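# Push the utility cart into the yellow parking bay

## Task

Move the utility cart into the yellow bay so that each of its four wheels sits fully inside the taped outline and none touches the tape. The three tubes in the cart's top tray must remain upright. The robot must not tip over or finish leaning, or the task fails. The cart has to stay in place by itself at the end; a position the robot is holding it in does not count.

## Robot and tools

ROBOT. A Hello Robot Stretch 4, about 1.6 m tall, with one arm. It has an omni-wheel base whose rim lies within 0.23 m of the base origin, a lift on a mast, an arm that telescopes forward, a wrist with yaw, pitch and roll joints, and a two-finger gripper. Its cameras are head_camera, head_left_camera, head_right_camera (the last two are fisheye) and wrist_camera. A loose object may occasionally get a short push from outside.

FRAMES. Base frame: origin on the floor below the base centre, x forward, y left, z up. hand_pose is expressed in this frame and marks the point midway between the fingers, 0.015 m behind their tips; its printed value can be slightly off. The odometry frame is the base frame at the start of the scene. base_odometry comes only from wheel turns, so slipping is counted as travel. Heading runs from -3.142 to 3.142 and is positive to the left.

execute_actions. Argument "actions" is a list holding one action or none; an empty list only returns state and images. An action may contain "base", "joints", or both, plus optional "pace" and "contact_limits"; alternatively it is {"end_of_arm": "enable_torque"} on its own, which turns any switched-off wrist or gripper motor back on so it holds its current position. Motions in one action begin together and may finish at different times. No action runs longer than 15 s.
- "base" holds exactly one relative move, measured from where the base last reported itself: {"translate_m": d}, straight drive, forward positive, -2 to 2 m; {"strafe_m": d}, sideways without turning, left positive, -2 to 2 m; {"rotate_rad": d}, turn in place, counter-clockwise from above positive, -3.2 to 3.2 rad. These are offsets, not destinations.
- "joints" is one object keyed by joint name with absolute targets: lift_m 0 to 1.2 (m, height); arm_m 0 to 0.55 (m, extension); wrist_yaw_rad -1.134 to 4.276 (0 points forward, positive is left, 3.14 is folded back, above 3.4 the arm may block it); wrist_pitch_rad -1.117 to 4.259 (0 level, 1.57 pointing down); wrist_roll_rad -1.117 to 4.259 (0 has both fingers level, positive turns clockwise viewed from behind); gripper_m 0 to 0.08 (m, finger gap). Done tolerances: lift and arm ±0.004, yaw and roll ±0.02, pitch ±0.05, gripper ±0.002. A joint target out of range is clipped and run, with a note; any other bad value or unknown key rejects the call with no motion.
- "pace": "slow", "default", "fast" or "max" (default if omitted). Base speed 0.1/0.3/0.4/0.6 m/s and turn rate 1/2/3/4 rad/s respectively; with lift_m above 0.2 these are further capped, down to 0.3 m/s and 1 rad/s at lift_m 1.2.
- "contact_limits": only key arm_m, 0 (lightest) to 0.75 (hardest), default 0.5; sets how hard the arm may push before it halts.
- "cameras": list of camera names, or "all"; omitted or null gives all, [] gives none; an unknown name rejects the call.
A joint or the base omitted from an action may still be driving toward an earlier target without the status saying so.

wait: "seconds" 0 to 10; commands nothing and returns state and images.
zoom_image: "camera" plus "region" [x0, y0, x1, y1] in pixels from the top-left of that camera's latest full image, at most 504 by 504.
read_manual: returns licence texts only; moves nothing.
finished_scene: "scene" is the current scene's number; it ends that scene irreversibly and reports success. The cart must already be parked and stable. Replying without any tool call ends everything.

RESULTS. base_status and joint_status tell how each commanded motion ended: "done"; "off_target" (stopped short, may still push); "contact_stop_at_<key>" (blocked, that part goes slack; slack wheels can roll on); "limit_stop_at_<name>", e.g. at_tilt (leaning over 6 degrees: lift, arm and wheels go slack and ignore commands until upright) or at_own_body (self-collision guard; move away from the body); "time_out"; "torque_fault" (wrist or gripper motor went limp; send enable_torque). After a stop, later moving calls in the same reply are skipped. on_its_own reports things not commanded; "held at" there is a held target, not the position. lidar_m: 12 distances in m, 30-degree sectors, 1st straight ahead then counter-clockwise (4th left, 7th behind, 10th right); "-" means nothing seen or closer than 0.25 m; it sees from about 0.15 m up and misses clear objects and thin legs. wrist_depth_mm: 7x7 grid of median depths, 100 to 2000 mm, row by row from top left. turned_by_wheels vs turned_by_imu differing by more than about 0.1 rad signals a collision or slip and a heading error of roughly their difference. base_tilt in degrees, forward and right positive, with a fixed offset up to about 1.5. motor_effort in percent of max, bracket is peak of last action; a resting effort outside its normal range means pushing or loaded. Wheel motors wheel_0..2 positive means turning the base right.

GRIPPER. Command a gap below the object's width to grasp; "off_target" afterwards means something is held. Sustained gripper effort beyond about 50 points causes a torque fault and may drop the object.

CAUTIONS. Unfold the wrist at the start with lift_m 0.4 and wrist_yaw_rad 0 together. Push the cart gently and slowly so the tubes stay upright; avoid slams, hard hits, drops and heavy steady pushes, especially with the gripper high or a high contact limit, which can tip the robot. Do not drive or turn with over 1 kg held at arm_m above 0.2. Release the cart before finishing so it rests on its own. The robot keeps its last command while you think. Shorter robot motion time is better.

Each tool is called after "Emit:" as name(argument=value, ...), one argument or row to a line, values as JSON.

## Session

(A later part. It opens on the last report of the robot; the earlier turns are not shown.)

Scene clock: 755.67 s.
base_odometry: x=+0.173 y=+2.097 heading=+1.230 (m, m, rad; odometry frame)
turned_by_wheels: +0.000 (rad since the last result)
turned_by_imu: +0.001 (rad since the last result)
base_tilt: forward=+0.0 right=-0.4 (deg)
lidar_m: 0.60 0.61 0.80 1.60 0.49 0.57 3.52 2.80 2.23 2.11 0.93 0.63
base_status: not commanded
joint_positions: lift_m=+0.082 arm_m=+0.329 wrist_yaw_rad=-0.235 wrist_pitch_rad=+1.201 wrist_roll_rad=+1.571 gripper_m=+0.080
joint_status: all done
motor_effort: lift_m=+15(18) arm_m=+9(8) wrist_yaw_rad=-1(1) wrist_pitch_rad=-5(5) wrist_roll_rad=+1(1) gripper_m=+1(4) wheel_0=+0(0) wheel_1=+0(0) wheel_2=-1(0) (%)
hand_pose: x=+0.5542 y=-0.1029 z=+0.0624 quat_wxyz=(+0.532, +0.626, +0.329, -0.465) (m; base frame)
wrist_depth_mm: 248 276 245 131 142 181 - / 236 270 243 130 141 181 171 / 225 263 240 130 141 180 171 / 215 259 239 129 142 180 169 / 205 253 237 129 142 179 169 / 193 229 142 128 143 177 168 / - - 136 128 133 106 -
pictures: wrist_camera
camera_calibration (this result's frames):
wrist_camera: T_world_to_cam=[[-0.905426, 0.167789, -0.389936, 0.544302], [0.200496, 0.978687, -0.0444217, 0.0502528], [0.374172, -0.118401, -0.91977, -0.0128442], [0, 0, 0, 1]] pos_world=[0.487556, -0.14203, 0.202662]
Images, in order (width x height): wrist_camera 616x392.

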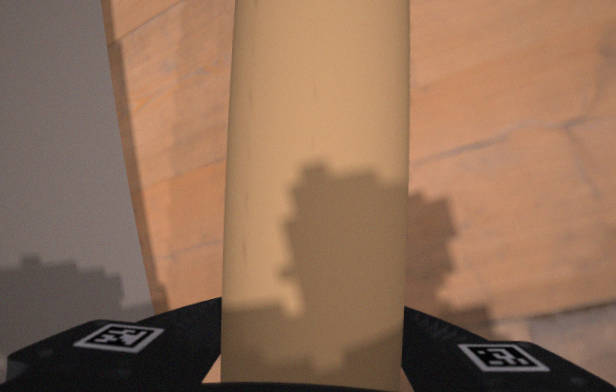

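Emit:
execute_actions(
  actions=[
    {"joints": {"gripper_m": 0.05}, "pace": "slow"},
  ],
  cameras=["wrist_camera"],
)

Scene clock: 758.47 s.
base_odometry: x=+0.173 y=+2.097 heading=+1.230 (m, m, rad; odometry frame)
turned_by_wheels: +0.000 (rad since the last result)
turned_by_imu: +0.001 (rad since the last result)
base_tilt: forward=+0.0 right=-0.4 (deg)
lidar_m: 0.59 0.60 0.77 1.62 0.50 0.57 3.54 2.77 2.23 2.11 0.94 0.64
base_status: not commanded
joint_positions: lift_m=+0.082 arm_m=+0.329 wrist_yaw_rad=-0.235 wrist_pitch_rad=+1.201 wrist_roll_rad=+1.571 gripper_m=+0.057
joint_status: gripper_m off_target (ended at +0.057, target +0.050)
on_its_own: gripper_m is held at +0.055, not at your +0.050, by its contact guard: the fingers met something
motor_effort: lift_m=+15(14) arm_m=+8(8) wrist_yaw_rad=-1(2) wrist_pitch_rad=-3(4) wrist_roll_rad=+2(2) gripper_m=-12(11) wheel_0=+0(0) wheel_1=+0(0) wheel_2=-1(1) (%)
hand_pose: x=+0.5542 y=-0.1029 z=+0.0624 quat_wxyz=(+0.532, +0.626, +0.329, -0.465) (m; base frame)
wrist_depth_mm: 247 276 245 131 142 181 - / 235 270 243 130 141 181 171 / 225 263 241 130 141 181 171 / 214 259 239 129 142 180 170 / 205 253 237 129 142 179 169 / 195 235 137 128 137 178 167 / 182 - 132 128 131 - -
pictures: wrist_camera
camera_calibration (this result's frames):
wrist_camera: T_world_to_cam=[[-0.905429, 0.16779, -0.389928, 0.544302], [0.200496, 0.978687, -0.0444216, 0.0502528], [0.374164, -0.1184, -0.919773, -0.0128399], [0, 0, 0, 1]] pos_world=[0.487556, -0.14203, 0.202661]
Images, in order (width x height): wrist_camera 616x392.

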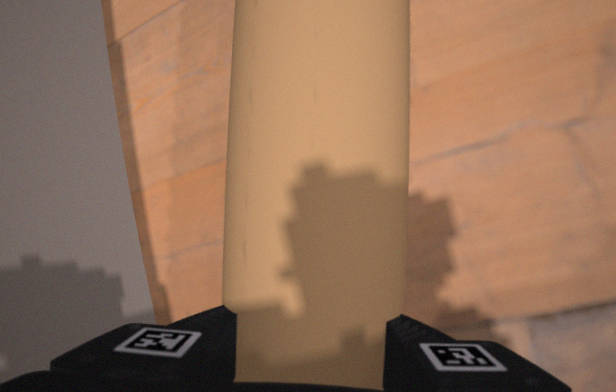

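Emit:
execute_actions(
  actions=[
    {"joints": {"lift_m": 0.15}, "pace": "slow"},
  ],
  cameras=["wrist_camera", "head_camera"],
)

Scene clock: 764.00 s.
base_odometry: x=+0.173 y=+2.097 heading=+1.230 (m, m, rad; odometry frame)
turned_by_wheels: +0.000 (rad since the last result)
turned_by_imu: +0.001 (rad since the last result)
base_tilt: forward=+0.0 right=-0.4 (deg)
lidar_m: 0.59 0.61 0.81 1.62 0.50 0.56 3.55 2.81 2.24 2.11 0.92 0.64
base_status: not commanded
joint_positions: lift_m=+0.150 arm_m=+0.329 wrist_yaw_rad=-0.235 wrist_pitch_rad=+1.201 wrist_roll_rad=+1.571 gripper_m=+0.055
joint_status: all done
on_its_own: gripper_m is held at +0.055, not at your +0.050, by its contact guard: the fingers met something
motor_effort: lift_m=+25(27) arm_m=+8(9) wrist_yaw_rad=+0(2) wrist_pitch_rad=-5(8) wrist_roll_rad=+1(1) gripper_m=-1(11) wheel_0=+0(0) wheel_1=+0(0) wheel_2=-1(1) (%)
hand_pose: x=+0.5543 y=-0.1029 z=+0.1295 quat_wxyz=(+0.532, +0.626, +0.328, -0.465) (m; base frame)
wrist_depth_mm: 180 320 327 204 202 242 228 / 171 301 325 203 201 242 227 / 164 286 320 202 199 241 227 / 156 271 319 201 198 240 226 / 148 256 310 200 197 239 224 / 142 236 291 198 190 237 223 / 133 - 142 197 135 - 221
pictures: head_camera, wrist_camera
camera_calibration (this result's frames):
wrist_camera: T_world_to_cam=[[-0.905408, 0.167786, -0.389981, 0.570516], [0.2005, 0.978686, -0.0444233, 0.0532245], [0.374215, -0.118412, -0.919751, 0.0488467], [0, 0, 0, 1]] pos_world=[0.487599, -0.142031, 0.269781]
Images, in order (width x height): head_camera 420x560, wrist_camera 616x392.

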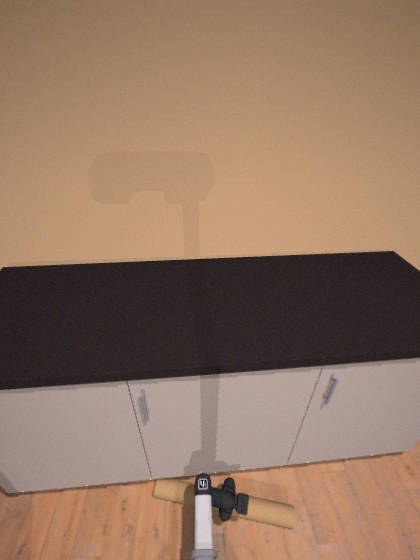

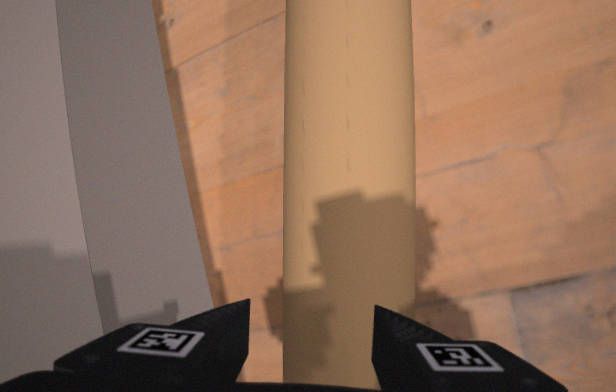

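Emit:
execute_actions(
  actions=[
    {"joints": {"gripper_m": 0.08, "arm_m": 0.31}},
  ],
  cameras=[],
)

Emit:
execute_actions(
  actions=[
    {"joints": {"lift_m": 0.105, "arm_m": 0.321}},
  ],
  cameras=["wrist_camera"],
)

Scene clock: 772.80 s.
base_odometry: x=+0.173 y=+2.097 heading=+1.230 (m, m, rad; odometry frame)
turned_by_wheels: +0.000 (rad since the last result)
turned_by_imu: +0.001 (rad since the last result)
base_tilt: forward=+0.0 right=-0.5 (deg)
lidar_m: 0.59 0.61 0.80 1.61 0.50 0.54 3.54 2.80 2.23 2.11 0.94 0.63
base_status: not commanded
joint_positions: lift_m=+0.150 arm_m=+0.311 wrist_yaw_rad=-0.235 wrist_pitch_rad=+1.201 wrist_roll_rad=+1.571 gripper_m=+0.080
joint_status: all done
motor_effort: lift_m=+25(25) arm_m=-8(8) wrist_yaw_rad=-2(1) wrist_pitch_rad=-4(5) wrist_roll_rad=+2(1) gripper_m=+2(4) wheel_0=+0(0) wheel_1=+0(0) wheel_2=+0(0) (%)
hand_pose: x=+0.5367 y=-0.1029 z=+0.1295 quat_wxyz=(+0.533, +0.626, +0.328, -0.465) (m; base frame)
wrist_depth_mm: 267 345 327 203 255 244 228 / 256 329 324 202 254 242 228 / 243 309 322 202 254 241 228 / 232 293 319 200 252 240 225 / 166 276 317 199 251 238 224 / 156 247 306 198 216 236 224 / - - 297 196 200 106 -
pictures: none
No camera images: the call's "cameras" was empty. Leave "cameras" out to get every camera's image.

Scene clock: 773.87 s.
base_odometry: x=+0.173 y=+2.097 heading=+1.230 (m, m, rad; odometry frame)
turned_by_wheels: +0.000 (rad since the last result)
turned_by_imu: +0.000 (rad since the last result)
base_tilt: forward=+0.0 right=-0.5 (deg)
lidar_m: 0.59 0.62 0.79 1.62 0.50 0.56 3.55 2.80 2.23 2.11 0.92 0.63
base_status: not commanded
joint_positions: lift_m=+0.105 arm_m=+0.320 wrist_yaw_rad=-0.235 wrist_pitch_rad=+1.201 wrist_roll_rad=+1.571 gripper_m=+0.080
joint_status: all done
motor_effort: lift_m=+15(21) arm_m=+8(8) wrist_yaw_rad=-2(1) wrist_pitch_rad=-4(4) wrist_roll_rad=+1(2) gripper_m=+2(5) wheel_0=+0(0) wheel_1=+0(0) wheel_2=-1(0) (%)
hand_pose: x=+0.5449 y=-0.1029 z=+0.0853 quat_wxyz=(+0.533, +0.626, +0.328, -0.465) (m; base frame)
wrist_depth_mm: 258 303 272 158 214 203 - / 245 296 270 158 213 202 191 / 235 289 268 157 213 200 189 / 224 283 266 155 211 200 188 / 214 267 264 155 210 200 187 / 202 239 164 154 173 198 187 / - - 159 153 158 106 -
pictures: wrist_camera
camera_calibration (this result's frames):
wrist_camera: T_world_to_cam=[[-0.90533, 0.167795, -0.390157, 0.544739], [0.200537, 0.978678, -0.0444293, 0.0531454], [0.374383, -0.118464, -0.919676, 0.0116788], [0, 0, 0, 1]] pos_world=[0.478138, -0.142033, 0.225635]
Images, in order (width x height): wrist_camera 616x392.

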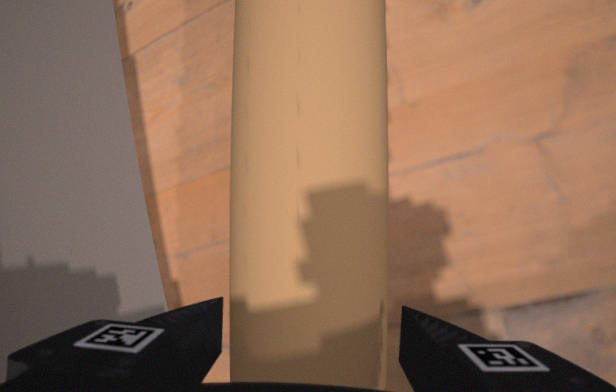

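Emit:
execute_actions(
  actions=[
    {"joints": {"lift_m": 0.085, "arm_m": 0.328, "wrist_yaw_rad": -0.195}, "pace": "slow"},
  ],
  cameras=["wrist_camera"],
)

Scene clock: 779.10 s.
base_odometry: x=+0.173 y=+2.097 heading=+1.230 (m, m, rad; odometry frame)
turned_by_wheels: +0.000 (rad since the last result)
turned_by_imu: +0.001 (rad since the last result)
base_tilt: forward=+0.1 right=-0.5 (deg)
lidar_m: 0.59 0.60 0.79 1.61 0.49 0.55 3.55 2.79 2.24 2.12 0.93 0.64
base_status: not commanded
joint_positions: lift_m=+0.085 arm_m=+0.327 wrist_yaw_rad=-0.195 wrist_pitch_rad=+1.201 wrist_roll_rad=+1.571 gripper_m=+0.080
joint_status: all done
motor_effort: lift_m=+14(15) arm_m=+8(8) wrist_yaw_rad=+0(3) wrist_pitch_rad=-3(3) wrist_roll_rad=+1(1) gripper_m=+3(3) wheel_0=+0(0) wheel_1=+0(0) wheel_2=-1(1) (%)
hand_pose: x=+0.5559 y=-0.1007 z=+0.0654 quat_wxyz=(+0.542, +0.620, +0.341, -0.455) (m; base frame)
wrist_depth_mm: 234 276 249 134 145 185 - / 226 270 247 133 145 184 174 / 217 265 245 133 145 183 173 / 208 258 243 132 146 182 172 / 200 250 241 132 147 182 171 / 190 225 145 132 143 180 170 / - - 139 131 137 106 -
pictures: wrist_camera
camera_calibration (this result's frames):
wrist_camera: T_world_to_cam=[[-0.911193, 0.131875, -0.390304, 0.546213], [0.161709, 0.985838, -0.044429, 0.0701731], [0.378917, -0.103599, -0.919614, -0.0115856], [0, 0, 0, 1]] pos_world=[0.490748, -0.142411, 0.205652]
Images, in order (width x height): wrist_camera 616x392.

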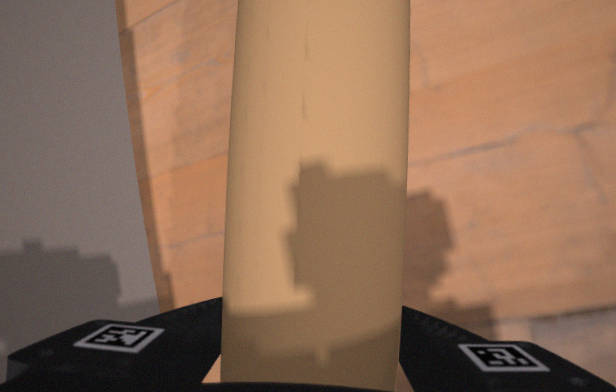

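Emit:
execute_actions(
  actions=[
    {"joints": {"lift_m": 0.071, "arm_m": 0.3335}, "pace": "slow"},
  ],
  cameras=["wrist_camera"],
)

Scene clock: 782.07 s.
base_odometry: x=+0.173 y=+2.097 heading=+1.230 (m, m, rad; odometry frame)
turned_by_wheels: +0.000 (rad since the last result)
turned_by_imu: +0.001 (rad since the last result)
base_tilt: forward=+0.0 right=-0.4 (deg)
lidar_m: 0.60 0.60 0.80 1.62 0.50 0.56 3.53 2.79 2.23 2.11 0.92 0.64
base_status: not commanded
joint_positions: lift_m=+0.072 arm_m=+0.332 wrist_yaw_rad=-0.195 wrist_pitch_rad=+1.196 wrist_roll_rad=+1.571 gripper_m=+0.080
joint_status: all done
motor_effort: lift_m=+8(16) arm_m=+9(8) wrist_yaw_rad=+0(1) wrist_pitch_rad=+12(11) wrist_roll_rad=+1(1) gripper_m=+2(2) wheel_0=+0(0) wheel_1=+0(0) wheel_2=+0(1) (%)
hand_pose: x=+0.5623 y=-0.1009 z=+0.0523 quat_wxyz=(+0.543, +0.620, +0.339, -0.453) (m; base frame)
wrist_depth_mm: 226 264 240 124 134 176 - / 216 259 237 124 133 175 165 / 208 253 235 124 134 175 165 / 201 250 233 123 134 174 164 / 193 241 148 123 135 173 163 / 183 216 135 122 135 171 162 / - - 129 122 128 106 -
pictures: wrist_camera
camera_calibration (this result's frames):
wrist_camera: T_world_to_cam=[[-0.909289, 0.131528, -0.394833, 0.546104], [0.161953, 0.985791, -0.0445815, 0.0686121], [0.383359, -0.104482, -0.917671, -0.0287235], [0, 0, 0, 1]] pos_world=[0.496466, -0.142467, 0.19232]
Images, in order (width x height): wrist_camera 616x392.

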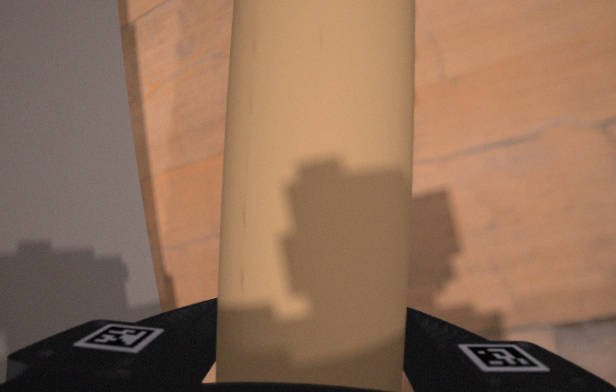

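Depth 0.122, wedged. Now close.

Emit:
execute_actions(
  actions=[
    {"joints": {"gripper_m": 0.06}, "pace": "slow"},
  ],
  cameras=[],
)

Scene clock: 784.90 s.
base_odometry: x=+0.173 y=+2.097 heading=+1.230 (m, m, rad; odometry frame)
turned_by_wheels: +0.000 (rad since the last result)
turned_by_imu: +0.001 (rad since the last result)
base_tilt: forward=-0.1 right=-0.4 (deg)
lidar_m: 0.60 0.61 0.80 1.62 0.49 0.57 3.52 2.80 2.23 2.10 0.93 0.65
base_status: not commanded
joint_positions: lift_m=+0.072 arm_m=+0.332 wrist_yaw_rad=-0.196 wrist_pitch_rad=+1.196 wrist_roll_rad=+1.571 gripper_m=+0.078
joint_status: gripper_m off_target (ended at +0.078, target +0.060)
on_its_own: gripper_m is held at +0.076, not at your +0.060, by its contact guard: the fingers met something
motor_effort: lift_m=+7(8) arm_m=+9(9) wrist_yaw_rad=+1(0) wrist_pitch_rad=+10(12) wrist_roll_rad=+1(1) gripper_m=-18(20) wheel_0=+0(0) wheel_1=+0(0) wheel_2=-1(1) (%)
hand_pose: x=+0.5622 y=-0.1009 z=+0.0523 quat_wxyz=(+0.543, +0.621, +0.339, -0.453) (m; base frame)
wrist_depth_mm: 226 265 239 125 134 176 - / 216 259 237 124 134 175 165 / 210 255 235 124 134 175 165 / 201 250 233 123 134 174 164 / 193 240 148 123 135 174 163 / 184 218 135 122 135 171 162 / - - 129 122 127 106 -
pictures: none
No camera images: the call's "cameras" was empty. Leave "cameras" out to get every camera's image.

Emit:
execute_actions(
  actions=[
    {"joints": {"lift_m": 0.09, "arm_m": 0.2}, "pace": "slow"},
  ],
  cameras=["wrist_camera", "head_camera"],
)

Scene clock: 789.70 s.
base_odometry: x=+0.173 y=+2.097 heading=+1.230 (m, m, rad; odometry frame)
turned_by_wheels: +0.000 (rad since the last result)
turned_by_imu: +0.001 (rad since the last result)
base_tilt: forward=+0.0 right=-0.5 (deg)
lidar_m: 0.59 0.61 0.80 1.60 0.49 0.57 3.54 2.80 2.24 2.11 0.93 0.65
base_status: not commanded
joint_positions: lift_m=+0.089 arm_m=+0.201 wrist_yaw_rad=-0.195 wrist_pitch_rad=+1.203 wrist_roll_rad=+1.571 gripper_m=+0.078
joint_status: all done
on_its_own: gripper_m is held at +0.076, not at your +0.060, by its contact guard: the fingers met something
motor_effort: lift_m=+27(26) arm_m=-8(8) wrist_yaw_rad=-1(1) wrist_pitch_rad=-10(14) wrist_roll_rad=+1(1) gripper_m=-18(18) wheel_0=+0(0) wheel_1=+0(0) wheel_2=-1(1) (%)
hand_pose: x=+0.4305 y=-0.1006 z=+0.0692 quat_wxyz=(+0.541, +0.619, +0.341, -0.455) (m; base frame)
wrist_depth_mm: 324 283 252 121 129 187 - / 320 281 249 122 130 186 177 / 314 278 247 121 131 186 176 / 310 276 246 122 132 185 176 / 303 273 148 122 133 185 174 / 300 267 135 122 134 182 173 / - - 129 122 127 106 -
pictures: head_camera, wrist_camera
camera_calibration (this result's frames):
wrist_camera: T_world_to_cam=[[-0.912012, 0.131712, -0.388441, 0.433599], [0.16126, 0.985916, -0.0443167, 0.0907126], [0.377133, -0.103057, -0.920407, 0.0403154], [0, 0, 0, 1]] pos_world=[0.365615, -0.14239, 0.209554]
Images, in order (width x height): head_camera 420x560, wrist_camera 616x392.

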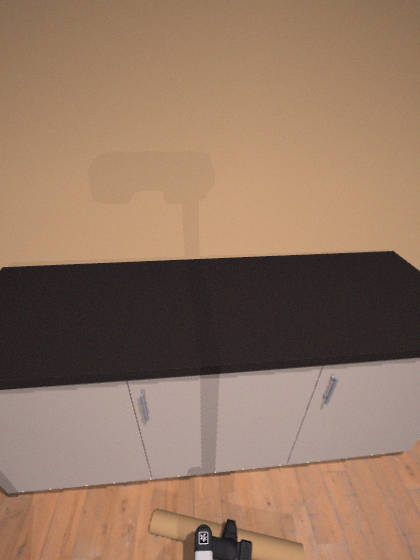

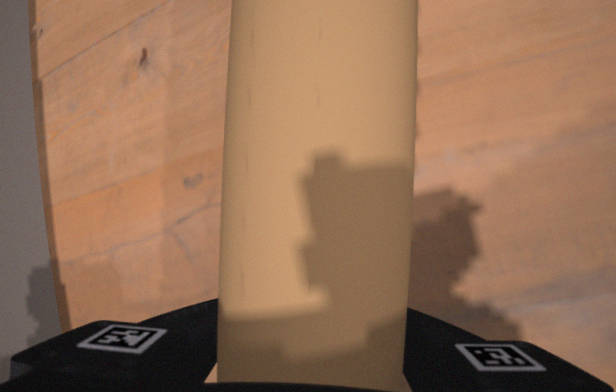

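Emit:
execute_actions(
  actions=[
    {"joints": {"lift_m": 1.12, "arm_m": 0.1}},
  ],
  cameras=["wrist_camera"],
)

Scene clock: 799.50 s.
base_odometry: x=+0.173 y=+2.097 heading=+1.230 (m, m, rad; odometry frame)
turned_by_wheels: +0.000 (rad since the last result)
turned_by_imu: +0.002 (rad since the last result)
base_tilt: forward=+0.0 right=-0.4 (deg)
lidar_m: 0.30 0.34 0.77 1.61 0.50 0.57 3.54 2.77 2.24 2.12 0.35 0.31
base_status: not commanded
joint_positions: lift_m=+1.119 arm_m=+0.101 wrist_yaw_rad=-0.195 wrist_pitch_rad=+1.203 wrist_roll_rad=+1.571 gripper_m=+0.078
joint_status: all done
on_its_own: gripper_m is held at +0.076, not at your +0.060, by its contact guard: the fingers met something
motor_effort: lift_m=+27(30) arm_m=-8(9) wrist_yaw_rad=-1(2) wrist_pitch_rad=-7(9) wrist_roll_rad=+1(1) gripper_m=-21(18) wheel_0=-1(1) wheel_1=+0(0) wheel_2=-1(1) (%)
hand_pose: x=+0.3304 y=-0.1006 z=+1.0992 quat_wxyz=(+0.541, +0.619, +0.341, -0.455) (m; base frame)
wrist_depth_mm: 517 544 676 121 129 1098 1042 / 504 492 621 121 130 1118 1042 / 504 473 609 122 131 1098 1025 / 496 462 569 122 132 1118 842 / 488 452 148 122 133 946 854 / 484 439 135 122 134 1078 842 / - - 130 122 128 106 -
pictures: wrist_camera
camera_calibration (this result's frames):
wrist_camera: T_world_to_cam=[[-0.911994, 0.131711, -0.388482, 0.742522], [0.161265, 0.985916, -0.0443183, 0.152493], [0.377174, -0.103066, -0.92039, 1.02606], [0, 0, 0, 1]] pos_world=[0.265581, -0.142391, 1.23959]
Images, in order (width x height): wrist_camera 616x392.

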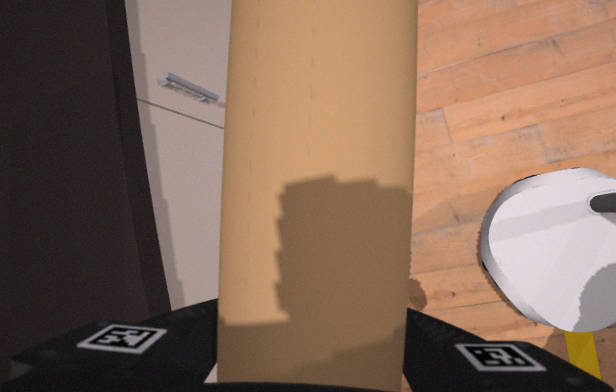

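Emit:
execute_actions(
  actions=[
    {"joints": {"wrist_pitch_rad": 0.6, "arm_m": 0.02, "wrist_yaw_rad": -0.1}, "pace": "slow"},
  ],
  cameras=[],
)

Emit:
execute_actions(
  actions=[
    {"joints": {"wrist_pitch_rad": 0.0, "wrist_yaw_rad": 0.0}, "pace": "slow"},
  ],
  cameras=["wrist_camera"],
)

Emit:
execute_actions(
  actions=[
    {"joints": {"wrist_roll_rad": 1.05}, "pace": "slow"},
  ],
  cameras=["wrist_camera"],
)

Scene clock: 809.60 s.
base_odometry: x=+0.173 y=+2.097 heading=+1.230 (m, m, rad; odometry frame)
turned_by_wheels: +0.000 (rad since the last result)
turned_by_imu: +0.001 (rad since the last result)
base_tilt: forward=+0.0 right=-0.3 (deg)
lidar_m: 0.33 0.36 0.80 1.61 0.49 0.55 3.53 2.80 2.23 2.11 0.42 0.36
base_status: not commanded
joint_positions: lift_m=+1.119 arm_m=+0.021 wrist_yaw_rad=-0.100 wrist_pitch_rad=+0.607 wrist_roll_rad=+1.571 gripper_m=+0.078
joint_status: all done
on_its_own: gripper_m is held at +0.076, not at your +0.060, by its contact guard: the fingers met something
motor_effort: lift_m=+27(27) arm_m=-8(9) wrist_yaw_rad=-1(6) wrist_pitch_rad=-23(23) wrist_roll_rad=+1(2) gripper_m=-20(17) wheel_0=+0(0) wheel_1=+0(0) wheel_2=-1(1) (%)
hand_pose: x=+0.3574 y=-0.1044 z=+1.1763 quat_wxyz=(+0.663, +0.685, +0.177, -0.245) (m; base frame)
wrist_depth_mm: 904 1025 1042 121 130 917 1118 / 904 1008 1025 122 131 866 1078 / 878 991 991 122 131 809 1060 / 866 960 960 122 132 768 1008 / 842 931 148 122 133 723 931 / 831 891 135 122 134 691 891 / - - 130 122 128 106 -
pictures: none
No camera images: the call's "cameras" was empty. Leave "cameras" out to get every camera's image.

Scene clock: 810.67 s.
base_odometry: x=+0.173 y=+2.097 heading=+1.230 (m, m, rad; odometry frame)
turned_by_wheels: +0.000 (rad since the last result)
turned_by_imu: +0.000 (rad since the last result)
base_tilt: forward=+0.0 right=-0.4 (deg)
lidar_m: 0.37 0.39 0.81 1.61 0.50 0.56 3.55 2.80 2.24 2.11 0.53 0.40
base_status: not commanded
joint_positions: lift_m=+1.119 arm_m=+0.021 wrist_yaw_rad=+0.000 wrist_pitch_rad=+0.009 wrist_roll_rad=+1.571 gripper_m=+0.078
joint_status: all done
on_its_own: gripper_m is held at +0.076, not at your +0.060, by its contact guard: the fingers met something; wrist_pitch_rad is at rest, and its effort (-27) is outside its rest range (-23 to +23)
motor_effort: lift_m=+27(27) arm_m=-8(8) wrist_yaw_rad=-1(5) wrist_pitch_rad=-27(29) wrist_roll_rad=+1(2) gripper_m=-17(17) wheel_0=-1(0) wheel_1=+0(0) wheel_2=-1(1) (%)
hand_pose: x=+0.4050 y=-0.0874 z=+1.2958 quat_wxyz=(+0.707, +0.707, +0.003, -0.003) (m; base frame)
wrist_depth_mm: 1060 1060 1078 121 130 798 564 / 1060 1042 1060 121 130 798 554 / 1042 1025 1042 122 131 809 559 / 1042 1008 1025 122 132 778 554 / 1008 1008 148 122 133 778 549 / 1008 1008 135 122 134 759 535 / - - 130 122 127 106 -
pictures: wrist_camera
camera_calibration (this result's frames):
wrist_camera: T_world_to_cam=[[0.0228287, -0.0476011, -0.998606, 1.28148], [0.029047, 0.998476, -0.0469309, 0.194214], [0.999317, -0.0279351, 0.0241765, -0.289111], [0, 0, 0, 1]] pos_world=[0.254018, -0.140995, 1.2958]
Images, in order (width x height): wrist_camera 616x392.

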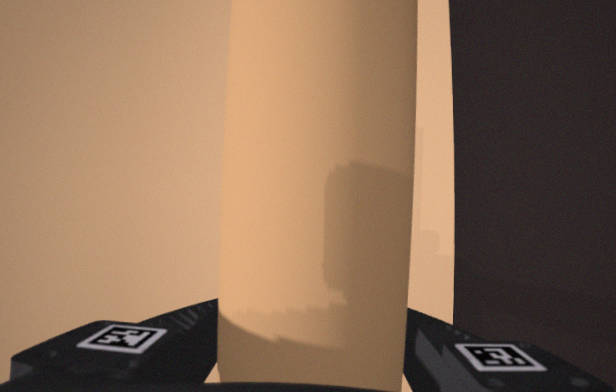

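Scene clock: 811.67 s.
base_odometry: x=+0.173 y=+2.097 heading=+1.230 (m, m, rad; odometry frame)
turned_by_wheels: +0.000 (rad since the last result)
turned_by_imu: +0.000 (rad since the last result)
base_tilt: forward=-0.1 right=-0.5 (deg)
lidar_m: 0.36 0.39 0.81 1.61 0.50 0.57 3.54 2.81 2.24 2.11 0.92 0.40
base_status: not commanded
joint_positions: lift_m=+1.119 arm_m=+0.021 wrist_yaw_rad=+0.000 wrist_pitch_rad=+0.009 wrist_roll_rad=+1.050 gripper_m=+0.078
joint_status: all done
on_its_own: gripper_m is held at +0.076, not at your +0.060, by its contact guard: the fingers met something; wrist_pitch_rad is at rest, and its effort (-25) is outside its rest range (-23 to +23)
motor_effort: lift_m=+27(27) arm_m=-8(8) wrist_yaw_rad=-1(2) wrist_pitch_rad=-25(25) wrist_roll_rad=+0(1) gripper_m=-19(19) wheel_0=+0(0) wheel_1=+0(0) wheel_2=-1(1) (%)
hand_pose: x=+0.4050 y=-0.0874 z=+1.2958 quat_wxyz=(+0.865, +0.501, +0.004, -0.002) (m; base frame)
wrist_depth_mm: 1042 1042 1042 123 132 1060 1060 / 1025 1042 1008 123 132 1060 991 / 1008 1025 1042 123 132 1042 820 / 1008 1008 1008 123 132 1042 707 / 1008 991 149 123 134 842 615 / 991 991 135 122 135 707 539 / - - 130 122 127 106 -
pictures: wrist_camera
camera_calibration (this result's frames):
wrist_camera: T_world_to_cam=[[0.0242857, -0.537951, -0.842626, 1.03593], [0.0248296, 0.84294, -0.537435, 0.817927], [0.999397, -0.00787009, 0.0338285, -0.299897], [0, 0, 0, 1]] pos_world=[0.254249, -0.134546, 1.32263]
Images, in order (width x height): wrist_camera 616x392.

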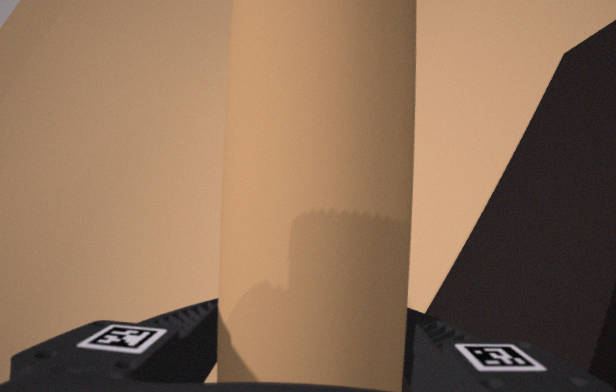

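Emit:
execute_actions(
  actions=[
    {"base": {"rotate_rad": 2.49}, "joints": {"wrist_roll_rad": 0.0}, "pace": "slow"},
  ],
)

Scene clock: 825.13 s.
base_odometry: x=+0.173 y=+2.097 heading=-2.564 (m, m, rad; odometry frame)
turned_by_wheels: +2.490 (rad since the last result)
turned_by_imu: +2.465 (rad since the last result)
base_tilt: forward=+0.1 right=-0.5 (deg)
lidar_m: 0.38 0.77 2.70 2.34 2.10 1.10 0.68 0.58 0.60 0.75 1.61 0.38
base_status: done
joint_positions: lift_m=+1.119 arm_m=+0.021 wrist_yaw_rad=+0.000 wrist_pitch_rad=+0.009 wrist_roll_rad=+0.000 gripper_m=+0.078
joint_status: all done
on_its_own: gripper_m is held at +0.076, not at your +0.060, by its contact guard: the fingers met something; wrist_pitch_rad is at rest, and its effort (-25) is outside its rest range (-23 to +23)
motor_effort: lift_m=+27(26) arm_m=-8(8) wrist_yaw_rad=-2(1) wrist_pitch_rad=-25(25) wrist_roll_rad=+0(4) gripper_m=-18(17) wheel_0=-1(5) wheel_1=+0(3) wheel_2=+0(5) (%)
hand_pose: x=+0.4050 y=-0.0874 z=+1.2958 quat_wxyz=(+1.000, +0.000, +0.004, +0.000) (m; base frame)
wrist_depth_mm: - - - 126 137 1430 1182 / - - - 126 136 1366 1205 / - - - 125 136 1397 1160 / - - - 125 136 1397 1182 / - - 152 123 136 1397 1182 / - - 136 123 136 1255 1098 / - - 130 122 128 106 -
pictures: head_camera, head_left_camera, head_right_camera, wrist_camera
camera_calibration (this result's frames):
wrist_camera: T_world_to_cam=[[0.0321753, -0.998374, 0.047044, -0.160316], [0.0210402, -0.0463813, -0.998702, 1.33947], [0.999261, 0.0331234, 0.0195137, -0.277749], [0, 0, 0, 1]] pos_world=[0.254519, -0.0887285, 1.3507]
Images, in order (width x height): head_camera 420x560, head_left_camera 420x672, head_right_camera 420x672, wrist_camera 616x392.

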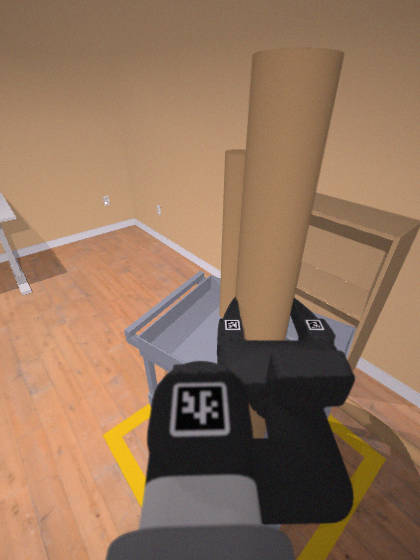

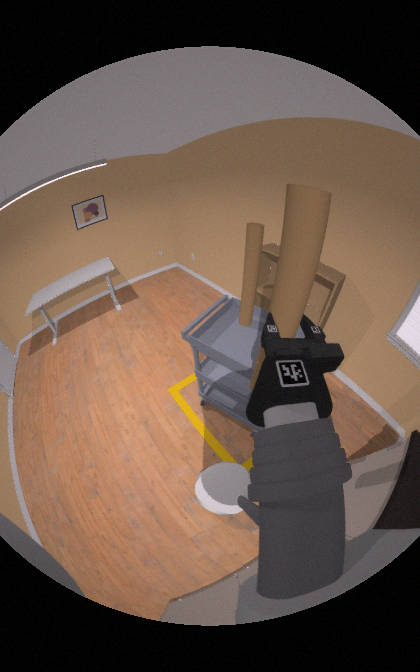

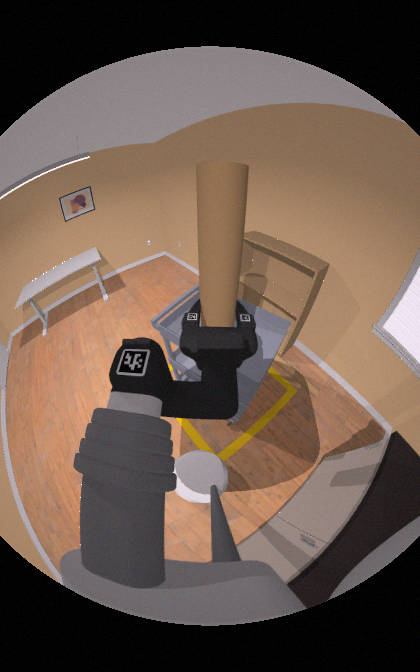

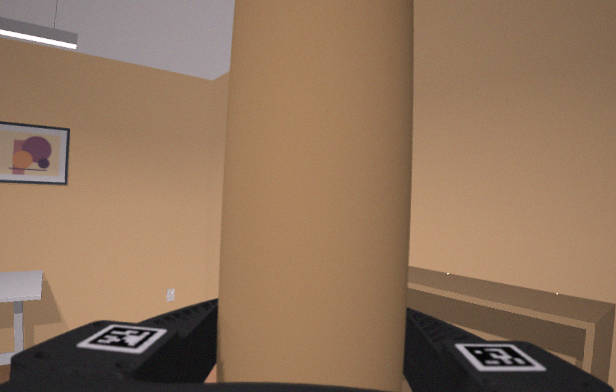

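Emit:
execute_actions(
  actions=[
    {"joints": {"arm_m": 0.362, "wrist_pitch_rad": -0.03}, "pace": "slow"},
  ],
  cameras=["head_camera", "head_left_camera", "head_right_camera"],
)

Scene clock: 840.47 s.
base_odometry: x=+0.173 y=+2.097 heading=-2.564 (m, m, rad; odometry frame)
turned_by_wheels: +0.000 (rad since the last result)
turned_by_imu: +0.002 (rad since the last result)
base_tilt: forward=+0.0 right=-0.3 (deg)
lidar_m: 0.54 0.79 2.71 2.31 2.11 1.11 0.66 0.59 0.60 0.74 1.62 0.49
base_status: not commanded
joint_positions: lift_m=+1.119 arm_m=+0.361 wrist_yaw_rad=+0.000 wrist_pitch_rad=-0.022 wrist_roll_rad=+0.000 gripper_m=+0.078
joint_status: all done
on_its_own: gripper_m is held at +0.076, not at your +0.060, by its contact guard: the fingers met something; wrist_pitch_rad is at rest, and its effort (-26) is outside its rest range (-23 to +23)
motor_effort: lift_m=+27(27) arm_m=+8(9) wrist_yaw_rad=-2(2) wrist_pitch_rad=-26(26) wrist_roll_rad=+0(0) gripper_m=-19(18) wheel_0=-2(2) wheel_1=+0(0) wheel_2=+0(1) (%)
hand_pose: x=+0.7441 y=-0.0874 z=+1.3022 quat_wxyz=(+1.000, +0.000, -0.011, +0.000) (m; base frame)
wrist_depth_mm: - - - 126 136 1182 1060 / - - - 126 136 1182 1008 / - - - 125 135 1205 1025 / - - - 125 135 1182 1008 / - - 151 124 136 1160 1008 / - - 136 123 136 1060 976 / - - 130 123 127 106 -
pictures: head_camera, head_left_camera, head_right_camera
Images, in order (width x height): head_camera 420x560, head_left_camera 420x672, head_right_camera 420x672.

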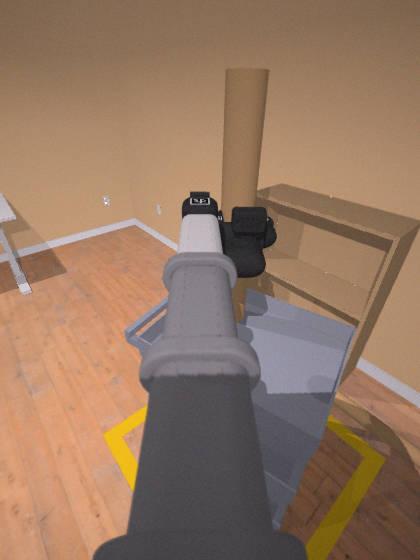

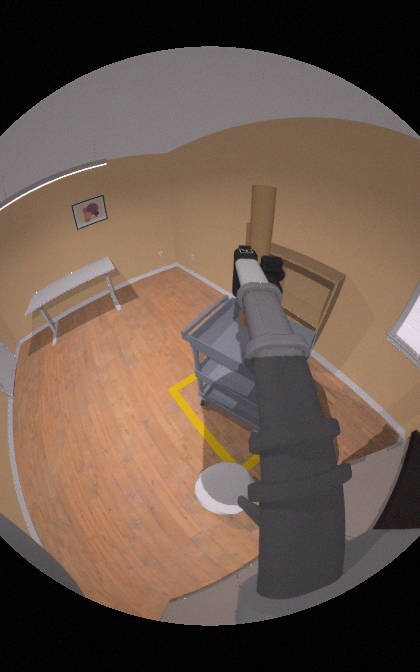

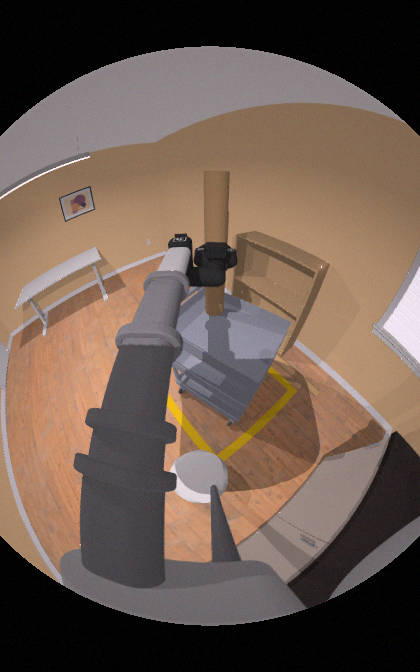

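Emit:
execute_actions(
  actions=[
    {"joints": {"lift_m": 0.97}, "pace": "slow"},
  ],
  cameras=["head_right_camera"],
)

Scene clock: 846.97 s.
base_odometry: x=+0.173 y=+2.097 heading=-2.564 (m, m, rad; odometry frame)
turned_by_wheels: +0.000 (rad since the last result)
turned_by_imu: +0.001 (rad since the last result)
base_tilt: forward=+0.0 right=-0.4 (deg)
lidar_m: 0.55 0.81 2.72 2.33 2.12 1.09 0.67 0.60 0.59 0.75 1.62 0.49
base_status: not commanded
joint_positions: lift_m=+0.970 arm_m=+0.361 wrist_yaw_rad=+0.000 wrist_pitch_rad=-0.022 wrist_roll_rad=+0.000 gripper_m=+0.078
joint_status: all done
on_its_own: gripper_m is held at +0.076, not at your +0.060, by its contact guard: the fingers met something; wrist_pitch_rad is at rest, and its effort (-26) is outside its rest range (-23 to +23)
motor_effort: lift_m=+17(26) arm_m=+8(8) wrist_yaw_rad=-1(1) wrist_pitch_rad=-26(26) wrist_roll_rad=+0(0) gripper_m=-18(17) wheel_0=-1(1) wheel_1=+0(0) wheel_2=+0(0) (%)
hand_pose: x=+0.7441 y=-0.0874 z=+1.1531 quat_wxyz=(+1.000, +0.000, -0.011, +0.000) (m; base frame)
wrist_depth_mm: - - - 126 136 1182 1060 / - - - 126 136 1182 1025 / - - - 125 135 1205 1025 / - - - 125 135 1205 1008 / - - 151 124 135 1118 1008 / - - 136 123 136 1098 931 / - - 129 122 128 106 -
pictures: head_right_camera
Images, in order (width x height): head_right_camera 420x672.

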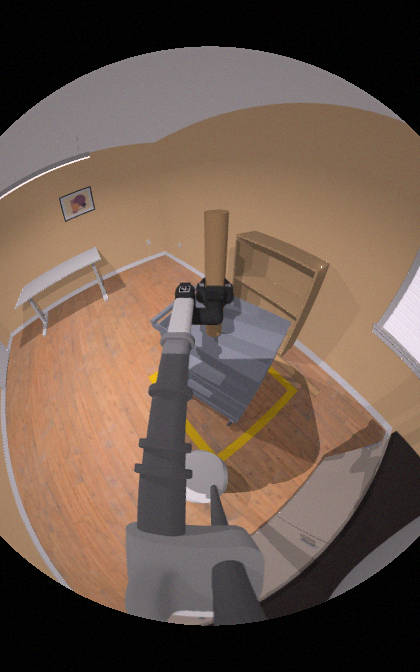

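Emit:
execute_actions(
  actions=[
    {"joints": {"lift_m": 0.955}, "pace": "slow"},
  ],
  cameras=[],
)

Scene clock: 849.77 s.
base_odometry: x=+0.173 y=+2.097 heading=-2.564 (m, m, rad; odometry frame)
turned_by_wheels: +0.000 (rad since the last result)
turned_by_imu: +0.001 (rad since the last result)
base_tilt: forward=-0.1 right=-0.4 (deg)
lidar_m: 0.52 0.79 2.70 2.31 2.11 1.10 0.69 0.59 0.61 0.76 1.61 0.50
base_status: not commanded
joint_positions: lift_m=+0.955 arm_m=+0.361 wrist_yaw_rad=+0.000 wrist_pitch_rad=-0.021 wrist_roll_rad=+0.000 gripper_m=+0.078
joint_status: all done
on_its_own: gripper_m is held at +0.076, not at your +0.060, by its contact guard: the fingers met something; wrist_pitch_rad is at rest, and its effort (-24) is outside its rest range (-23 to +23)
motor_effort: lift_m=+17(15) arm_m=+8(8) wrist_yaw_rad=-2(2) wrist_pitch_rad=-24(25) wrist_roll_rad=+0(0) gripper_m=-19(19) wheel_0=-1(2) wheel_1=+0(0) wheel_2=+0(0) (%)
hand_pose: x=+0.7441 y=-0.0874 z=+1.1380 quat_wxyz=(+1.000, +0.000, -0.011, +0.000) (m; base frame)
wrist_depth_mm: - - - 126 136 1182 1060 / - - - 126 135 1205 1025 / - - - 125 135 1205 991 / - - - 124 135 1182 1008 / - - 151 124 135 1160 960 / - - 136 123 136 1098 960 / - - 130 123 128 106 -
pictures: none
No camera images: the call's "cameras" was empty. Leave "cameras" out to get every camera's image.

Emit:
execute_actions(
  actions=[
    {"joints": {"lift_m": 0.942}, "pace": "slow"},
  ],
  cameras=[],
)

Scene clock: 852.70 s.
base_odometry: x=+0.173 y=+2.097 heading=-2.564 (m, m, rad; odometry frame)
turned_by_wheels: +0.000 (rad since the last result)
turned_by_imu: +0.001 (rad since the last result)
base_tilt: forward=+0.0 right=-0.5 (deg)
lidar_m: 0.54 0.78 2.70 2.33 2.10 1.08 0.67 0.59 0.59 0.74 1.61 0.50
base_status: not commanded
joint_positions: lift_m=+0.942 arm_m=+0.361 wrist_yaw_rad=+0.000 wrist_pitch_rad=-0.021 wrist_roll_rad=+0.000 gripper_m=+0.078
joint_status: all done
on_its_own: gripper_m is held at +0.076, not at your +0.060, by its contact guard: the fingers met something; wrist_pitch_rad is at rest, and its effort (-25) is outside its rest range (-23 to +23)
motor_effort: lift_m=+17(18) arm_m=+8(8) wrist_yaw_rad=-2(1) wrist_pitch_rad=-25(26) wrist_roll_rad=+0(0) gripper_m=-17(19) wheel_0=-1(1) wheel_1=+0(0) wheel_2=+0(0) (%)
hand_pose: x=+0.7441 y=-0.0874 z=+1.1250 quat_wxyz=(+1.000, +0.000, -0.011, +0.000) (m; base frame)
wrist_depth_mm: - - - 126 136 1205 1060 / - - - 126 135 1182 1025 / - - - 125 135 1205 1008 / - - - 125 135 1182 1025 / - - 151 124 136 1078 976 / - - 136 123 136 1098 960 / - - 129 123 127 106 -
pictures: none
No camera images: the call's "cameras" was empty. Leave "cameras" out to get every camera's image.

Emit:
execute_actions(
  actions=[
    {"joints": {"lift_m": 0.93}, "pace": "slow"},
  ],
  cameras=[],
)

Scene clock: 855.37 s.
base_odometry: x=+0.173 y=+2.097 heading=-2.564 (m, m, rad; odometry frame)
turned_by_wheels: +0.000 (rad since the last result)
turned_by_imu: +0.001 (rad since the last result)
base_tilt: forward=+0.0 right=-0.5 (deg)
lidar_m: 0.54 0.80 2.70 2.32 2.12 1.09 0.67 0.60 0.61 0.75 1.60 0.49
base_status: not commanded
joint_positions: lift_m=+0.931 arm_m=+0.361 wrist_yaw_rad=+0.000 wrist_pitch_rad=-0.035 wrist_roll_rad=+0.000 gripper_m=+0.078
joint_status: all done
on_its_own: gripper_m is held at +0.076, not at your +0.060, by its contact guard: the fingers met something
motor_effort: lift_m=+11(15) arm_m=+8(8) wrist_yaw_rad=-2(2) wrist_pitch_rad=+15(25) wrist_roll_rad=+0(0) gripper_m=-20(19) wheel_0=-1(1) wheel_1=+0(0) wheel_2=+1(1) (%)
hand_pose: x=+0.7440 y=-0.0874 z=+1.1163 quat_wxyz=(+1.000, +0.000, -0.017, +0.000) (m; base frame)
wrist_depth_mm: - - - 129 139 1229 1042 / - - - 128 138 1205 1025 / - - - 127 137 1205 1025 / - - - 126 137 1182 1008 / - - - 125 137 1160 976 / - - 137 123 137 1098 946 / - - 129 123 128 106 -
pictures: none
No camera images: the call's "cameras" was empty. Leave "cameras" out to get every camera's image.

Emit:
execute_actions(
  actions=[
    {"joints": {"gripper_m": 0.08, "arm_m": 0.348}, "pace": "slow"},
  ],
  cameras=[],
)

Emit:
execute_actions(
  actions=[
    {"joints": {"lift_m": 0.89}, "pace": "slow"},
  ],
  cameras=["wrist_camera"],
)

Scene clock: 861.30 s.
base_odometry: x=+0.173 y=+2.097 heading=-2.564 (m, m, rad; odometry frame)
turned_by_wheels: +0.000 (rad since the last result)
turned_by_imu: +0.001 (rad since the last result)
base_tilt: forward=-0.1 right=-0.4 (deg)
lidar_m: 0.55 0.79 2.72 2.34 2.12 1.09 0.67 0.59 0.60 0.75 1.62 0.49
base_status: not commanded
joint_positions: lift_m=+0.931 arm_m=+0.350 wrist_yaw_rad=+0.000 wrist_pitch_rad=-0.035 wrist_roll_rad=+0.000 gripper_m=+0.080
joint_status: all done
motor_effort: lift_m=+11(11) arm_m=-9(8) wrist_yaw_rad=-2(1) wrist_pitch_rad=+15(14) wrist_roll_rad=+0(0) gripper_m=+1(19) wheel_0=-1(1) wheel_1=+0(0) wheel_2=+0(0) (%)
hand_pose: x=+0.7330 y=-0.0874 z=+1.1164 quat_wxyz=(+1.000, +0.000, -0.018, +0.000) (m; base frame)
wrist_depth_mm: - - - 125 134 1255 1060 / - - - 125 134 1229 1025 / - - - 124 134 1205 1025 / - - - 124 134 1205 1008 / - - 150 123 135 1160 991 / - - 135 123 136 1118 960 / - - 129 122 128 106 -
pictures: none
No camera images: the call's "cameras" was empty. Leave "cameras" out to get every camera's image.

Scene clock: 862.47 s.
base_odometry: x=+0.173 y=+2.097 heading=-2.564 (m, m, rad; odometry frame)
turned_by_wheels: +0.000 (rad since the last result)
turned_by_imu: +0.000 (rad since the last result)
base_tilt: forward=+0.0 right=-0.5 (deg)
lidar_m: 0.54 0.78 2.71 2.32 2.10 1.10 0.68 0.59 0.59 0.76 1.61 0.49
base_status: not commanded
joint_positions: lift_m=+0.890 arm_m=+0.349 wrist_yaw_rad=+0.000 wrist_pitch_rad=-0.027 wrist_roll_rad=+0.000 gripper_m=+0.080
joint_status: all done
motor_effort: lift_m=+15(12) arm_m=-8(9) wrist_yaw_rad=-2(1) wrist_pitch_rad=-7(35) wrist_roll_rad=+0(0) gripper_m=+4(0) wheel_0=-1(1) wheel_1=+0(0) wheel_2=+0(0) (%)
hand_pose: x=+0.7330 y=-0.0874 z=+1.0745 quat_wxyz=(+1.000, +0.000, -0.014, +0.000) (m; base frame)
wrist_depth_mm: - - - 136 149 1229 1042 / - - - 136 148 1205 1025 / - - - 135 148 1205 1025 / - - - 134 148 1182 1025 / - - - 133 149 1098 976 / - - 147 132 143 1118 946 / - - 140 132 138 106 -
pictures: wrist_camera
camera_calibration (this result's frames):
wrist_camera: T_world_to_cam=[[0.0304614, -0.998374, 0.0481747, -0.160413], [0.0568027, -0.0463901, -0.997307, 1.08378], [0.997921, 0.0331158, 0.0552972, -0.638591], [0, 0, 0, 1]] pos_world=[0.580588, -0.0887285, 1.1239]
Images, in order (width x height): wrist_camera 616x392.

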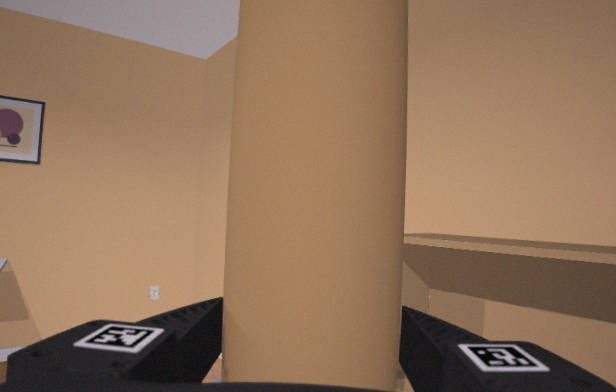

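Released (depth 132). Retract the arm.

Emit:
execute_actions(
  actions=[
    {"joints": {"arm_m": 0.3}, "pace": "slow"},
  ],
  cameras=["wrist_camera"],
)

Emit:
execute_actions(
  actions=[
    {"joints": {"arm_m": 0.0}},
  ],
)

Scene clock: 867.70 s.
base_odometry: x=+0.173 y=+2.097 heading=-2.564 (m, m, rad; odometry frame)
turned_by_wheels: +0.000 (rad since the last result)
turned_by_imu: +0.001 (rad since the last result)
base_tilt: forward=-0.1 right=-0.4 (deg)
lidar_m: 0.55 0.78 2.70 2.32 2.11 1.09 0.69 0.58 0.59 0.75 1.62 0.51
base_status: not commanded
joint_positions: lift_m=+0.890 arm_m=+0.301 wrist_yaw_rad=+0.000 wrist_pitch_rad=-0.027 wrist_roll_rad=+0.000 gripper_m=+0.080
joint_status: all done
motor_effort: lift_m=+15(15) arm_m=-8(8) wrist_yaw_rad=-2(0) wrist_pitch_rad=-8(10) wrist_roll_rad=+0(0) gripper_m=+2(3) wheel_0=-1(1) wheel_1=+0(0) wheel_2=+0(1) (%)
hand_pose: x=+0.6850 y=-0.0874 z=+1.0745 quat_wxyz=(+1.000, +0.000, -0.014, +0.000) (m; base frame)
wrist_depth_mm: - - - 187 1397 1255 1078 / - - - 186 1430 1255 1042 / - - - 184 1397 1255 1060 / - - - 182 1464 1229 1042 / - - - 182 1182 1160 976 / - - 198 182 1138 1138 976 / - - 188 180 188 106 -
pictures: wrist_camera
camera_calibration (this result's frames):
wrist_camera: T_world_to_cam=[[0.0304616, -0.998374, 0.0481732, -0.15895], [0.0567532, -0.0463902, -0.99731, 1.08653], [0.997923, 0.0331136, 0.0552479, -0.590665], [0, 0, 0, 1]] pos_world=[0.532616, -0.0887286, 1.1239]
Images, in order (width x height): wrist_camera 616x392.

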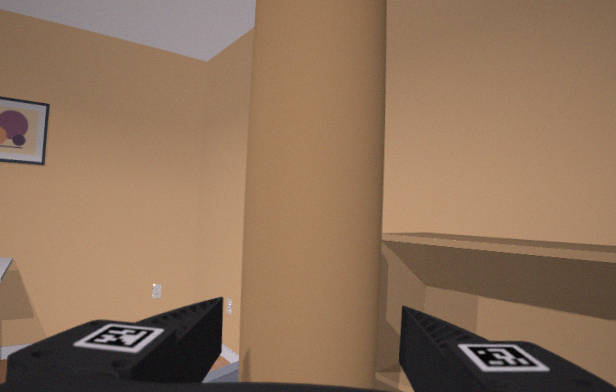

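Scene clock: 869.70 s.
base_odometry: x=+0.173 y=+2.097 heading=-2.564 (m, m, rad; odometry frame)
turned_by_wheels: +0.000 (rad since the last result)
turned_by_imu: +0.000 (rad since the last result)
base_tilt: forward=-0.1 right=-0.4 (deg)
lidar_m: 0.53 0.79 2.71 2.32 2.11 1.10 0.66 0.59 0.60 0.74 1.60 0.50
base_status: not commanded
joint_positions: lift_m=+0.890 arm_m=+0.002 wrist_yaw_rad=+0.000 wrist_pitch_rad=-0.027 wrist_roll_rad=+0.000 gripper_m=+0.080
joint_status: all done
motor_effort: lift_m=+15(15) arm_m=-8(8) wrist_yaw_rad=-1(1) wrist_pitch_rad=-9(10) wrist_roll_rad=+1(0) gripper_m=+0(2) wheel_0=-2(1) wheel_1=+0(0) wheel_2=+0(0) (%)
hand_pose: x=+0.3853 y=-0.0874 z=+1.0744 quat_wxyz=(+1.000, +0.000, -0.014, +0.000) (m; base frame)
wrist_depth_mm: - - - 504 1756 1430 1229 / - - - 500 1808 1499 1205 / - - - 492 1708 1397 1229 / - - - 488 1708 1430 1182 / - - - 492 1537 1308 1118 / - - - 496 1499 1336 1118 / - - 691 484 723 106 -
pictures: head_camera, head_left_camera, head_right_camera, wrist_camera
camera_calibration (this result's frames):
wrist_camera: T_world_to_cam=[[0.0300994, -0.99838, 0.0482833, -0.149876], [0.0565531, -0.0465268, -0.997315, 1.10357], [0.997946, 0.0327492, 0.055061, -0.291396], [0, 0, 0, 1]] pos_world=[0.232898, -0.0887446, 1.12389]
Images, in order (width x height): head_camera 420x560, head_left_camera 420x672, head_right_camera 420x672, wrist_camera 616x392.

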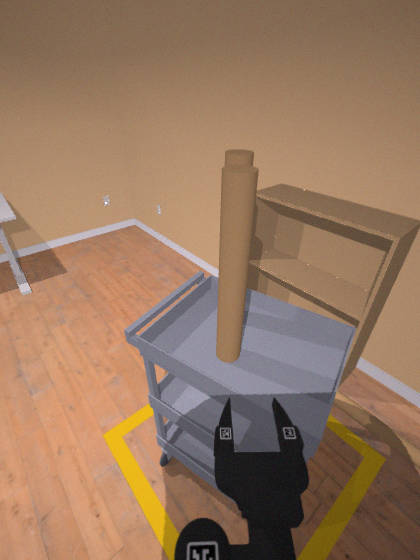

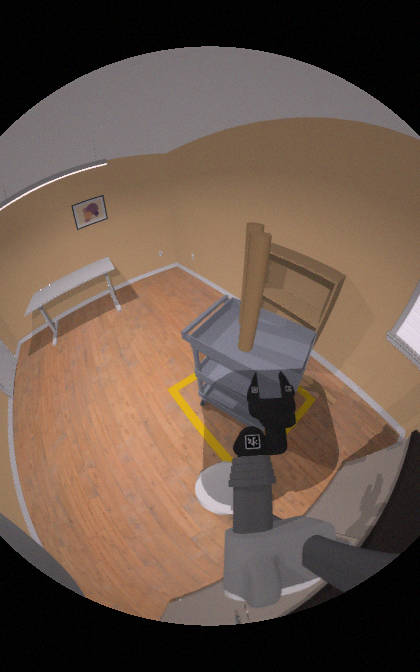

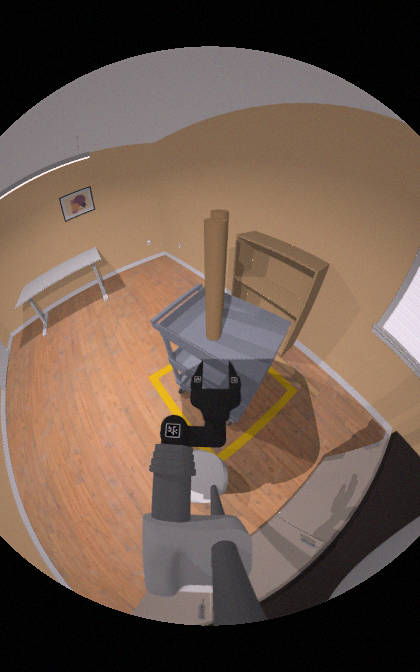

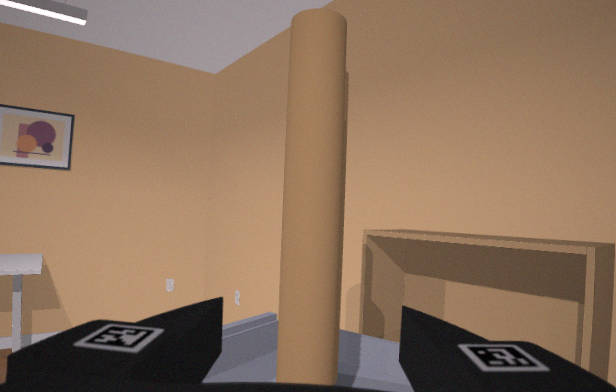

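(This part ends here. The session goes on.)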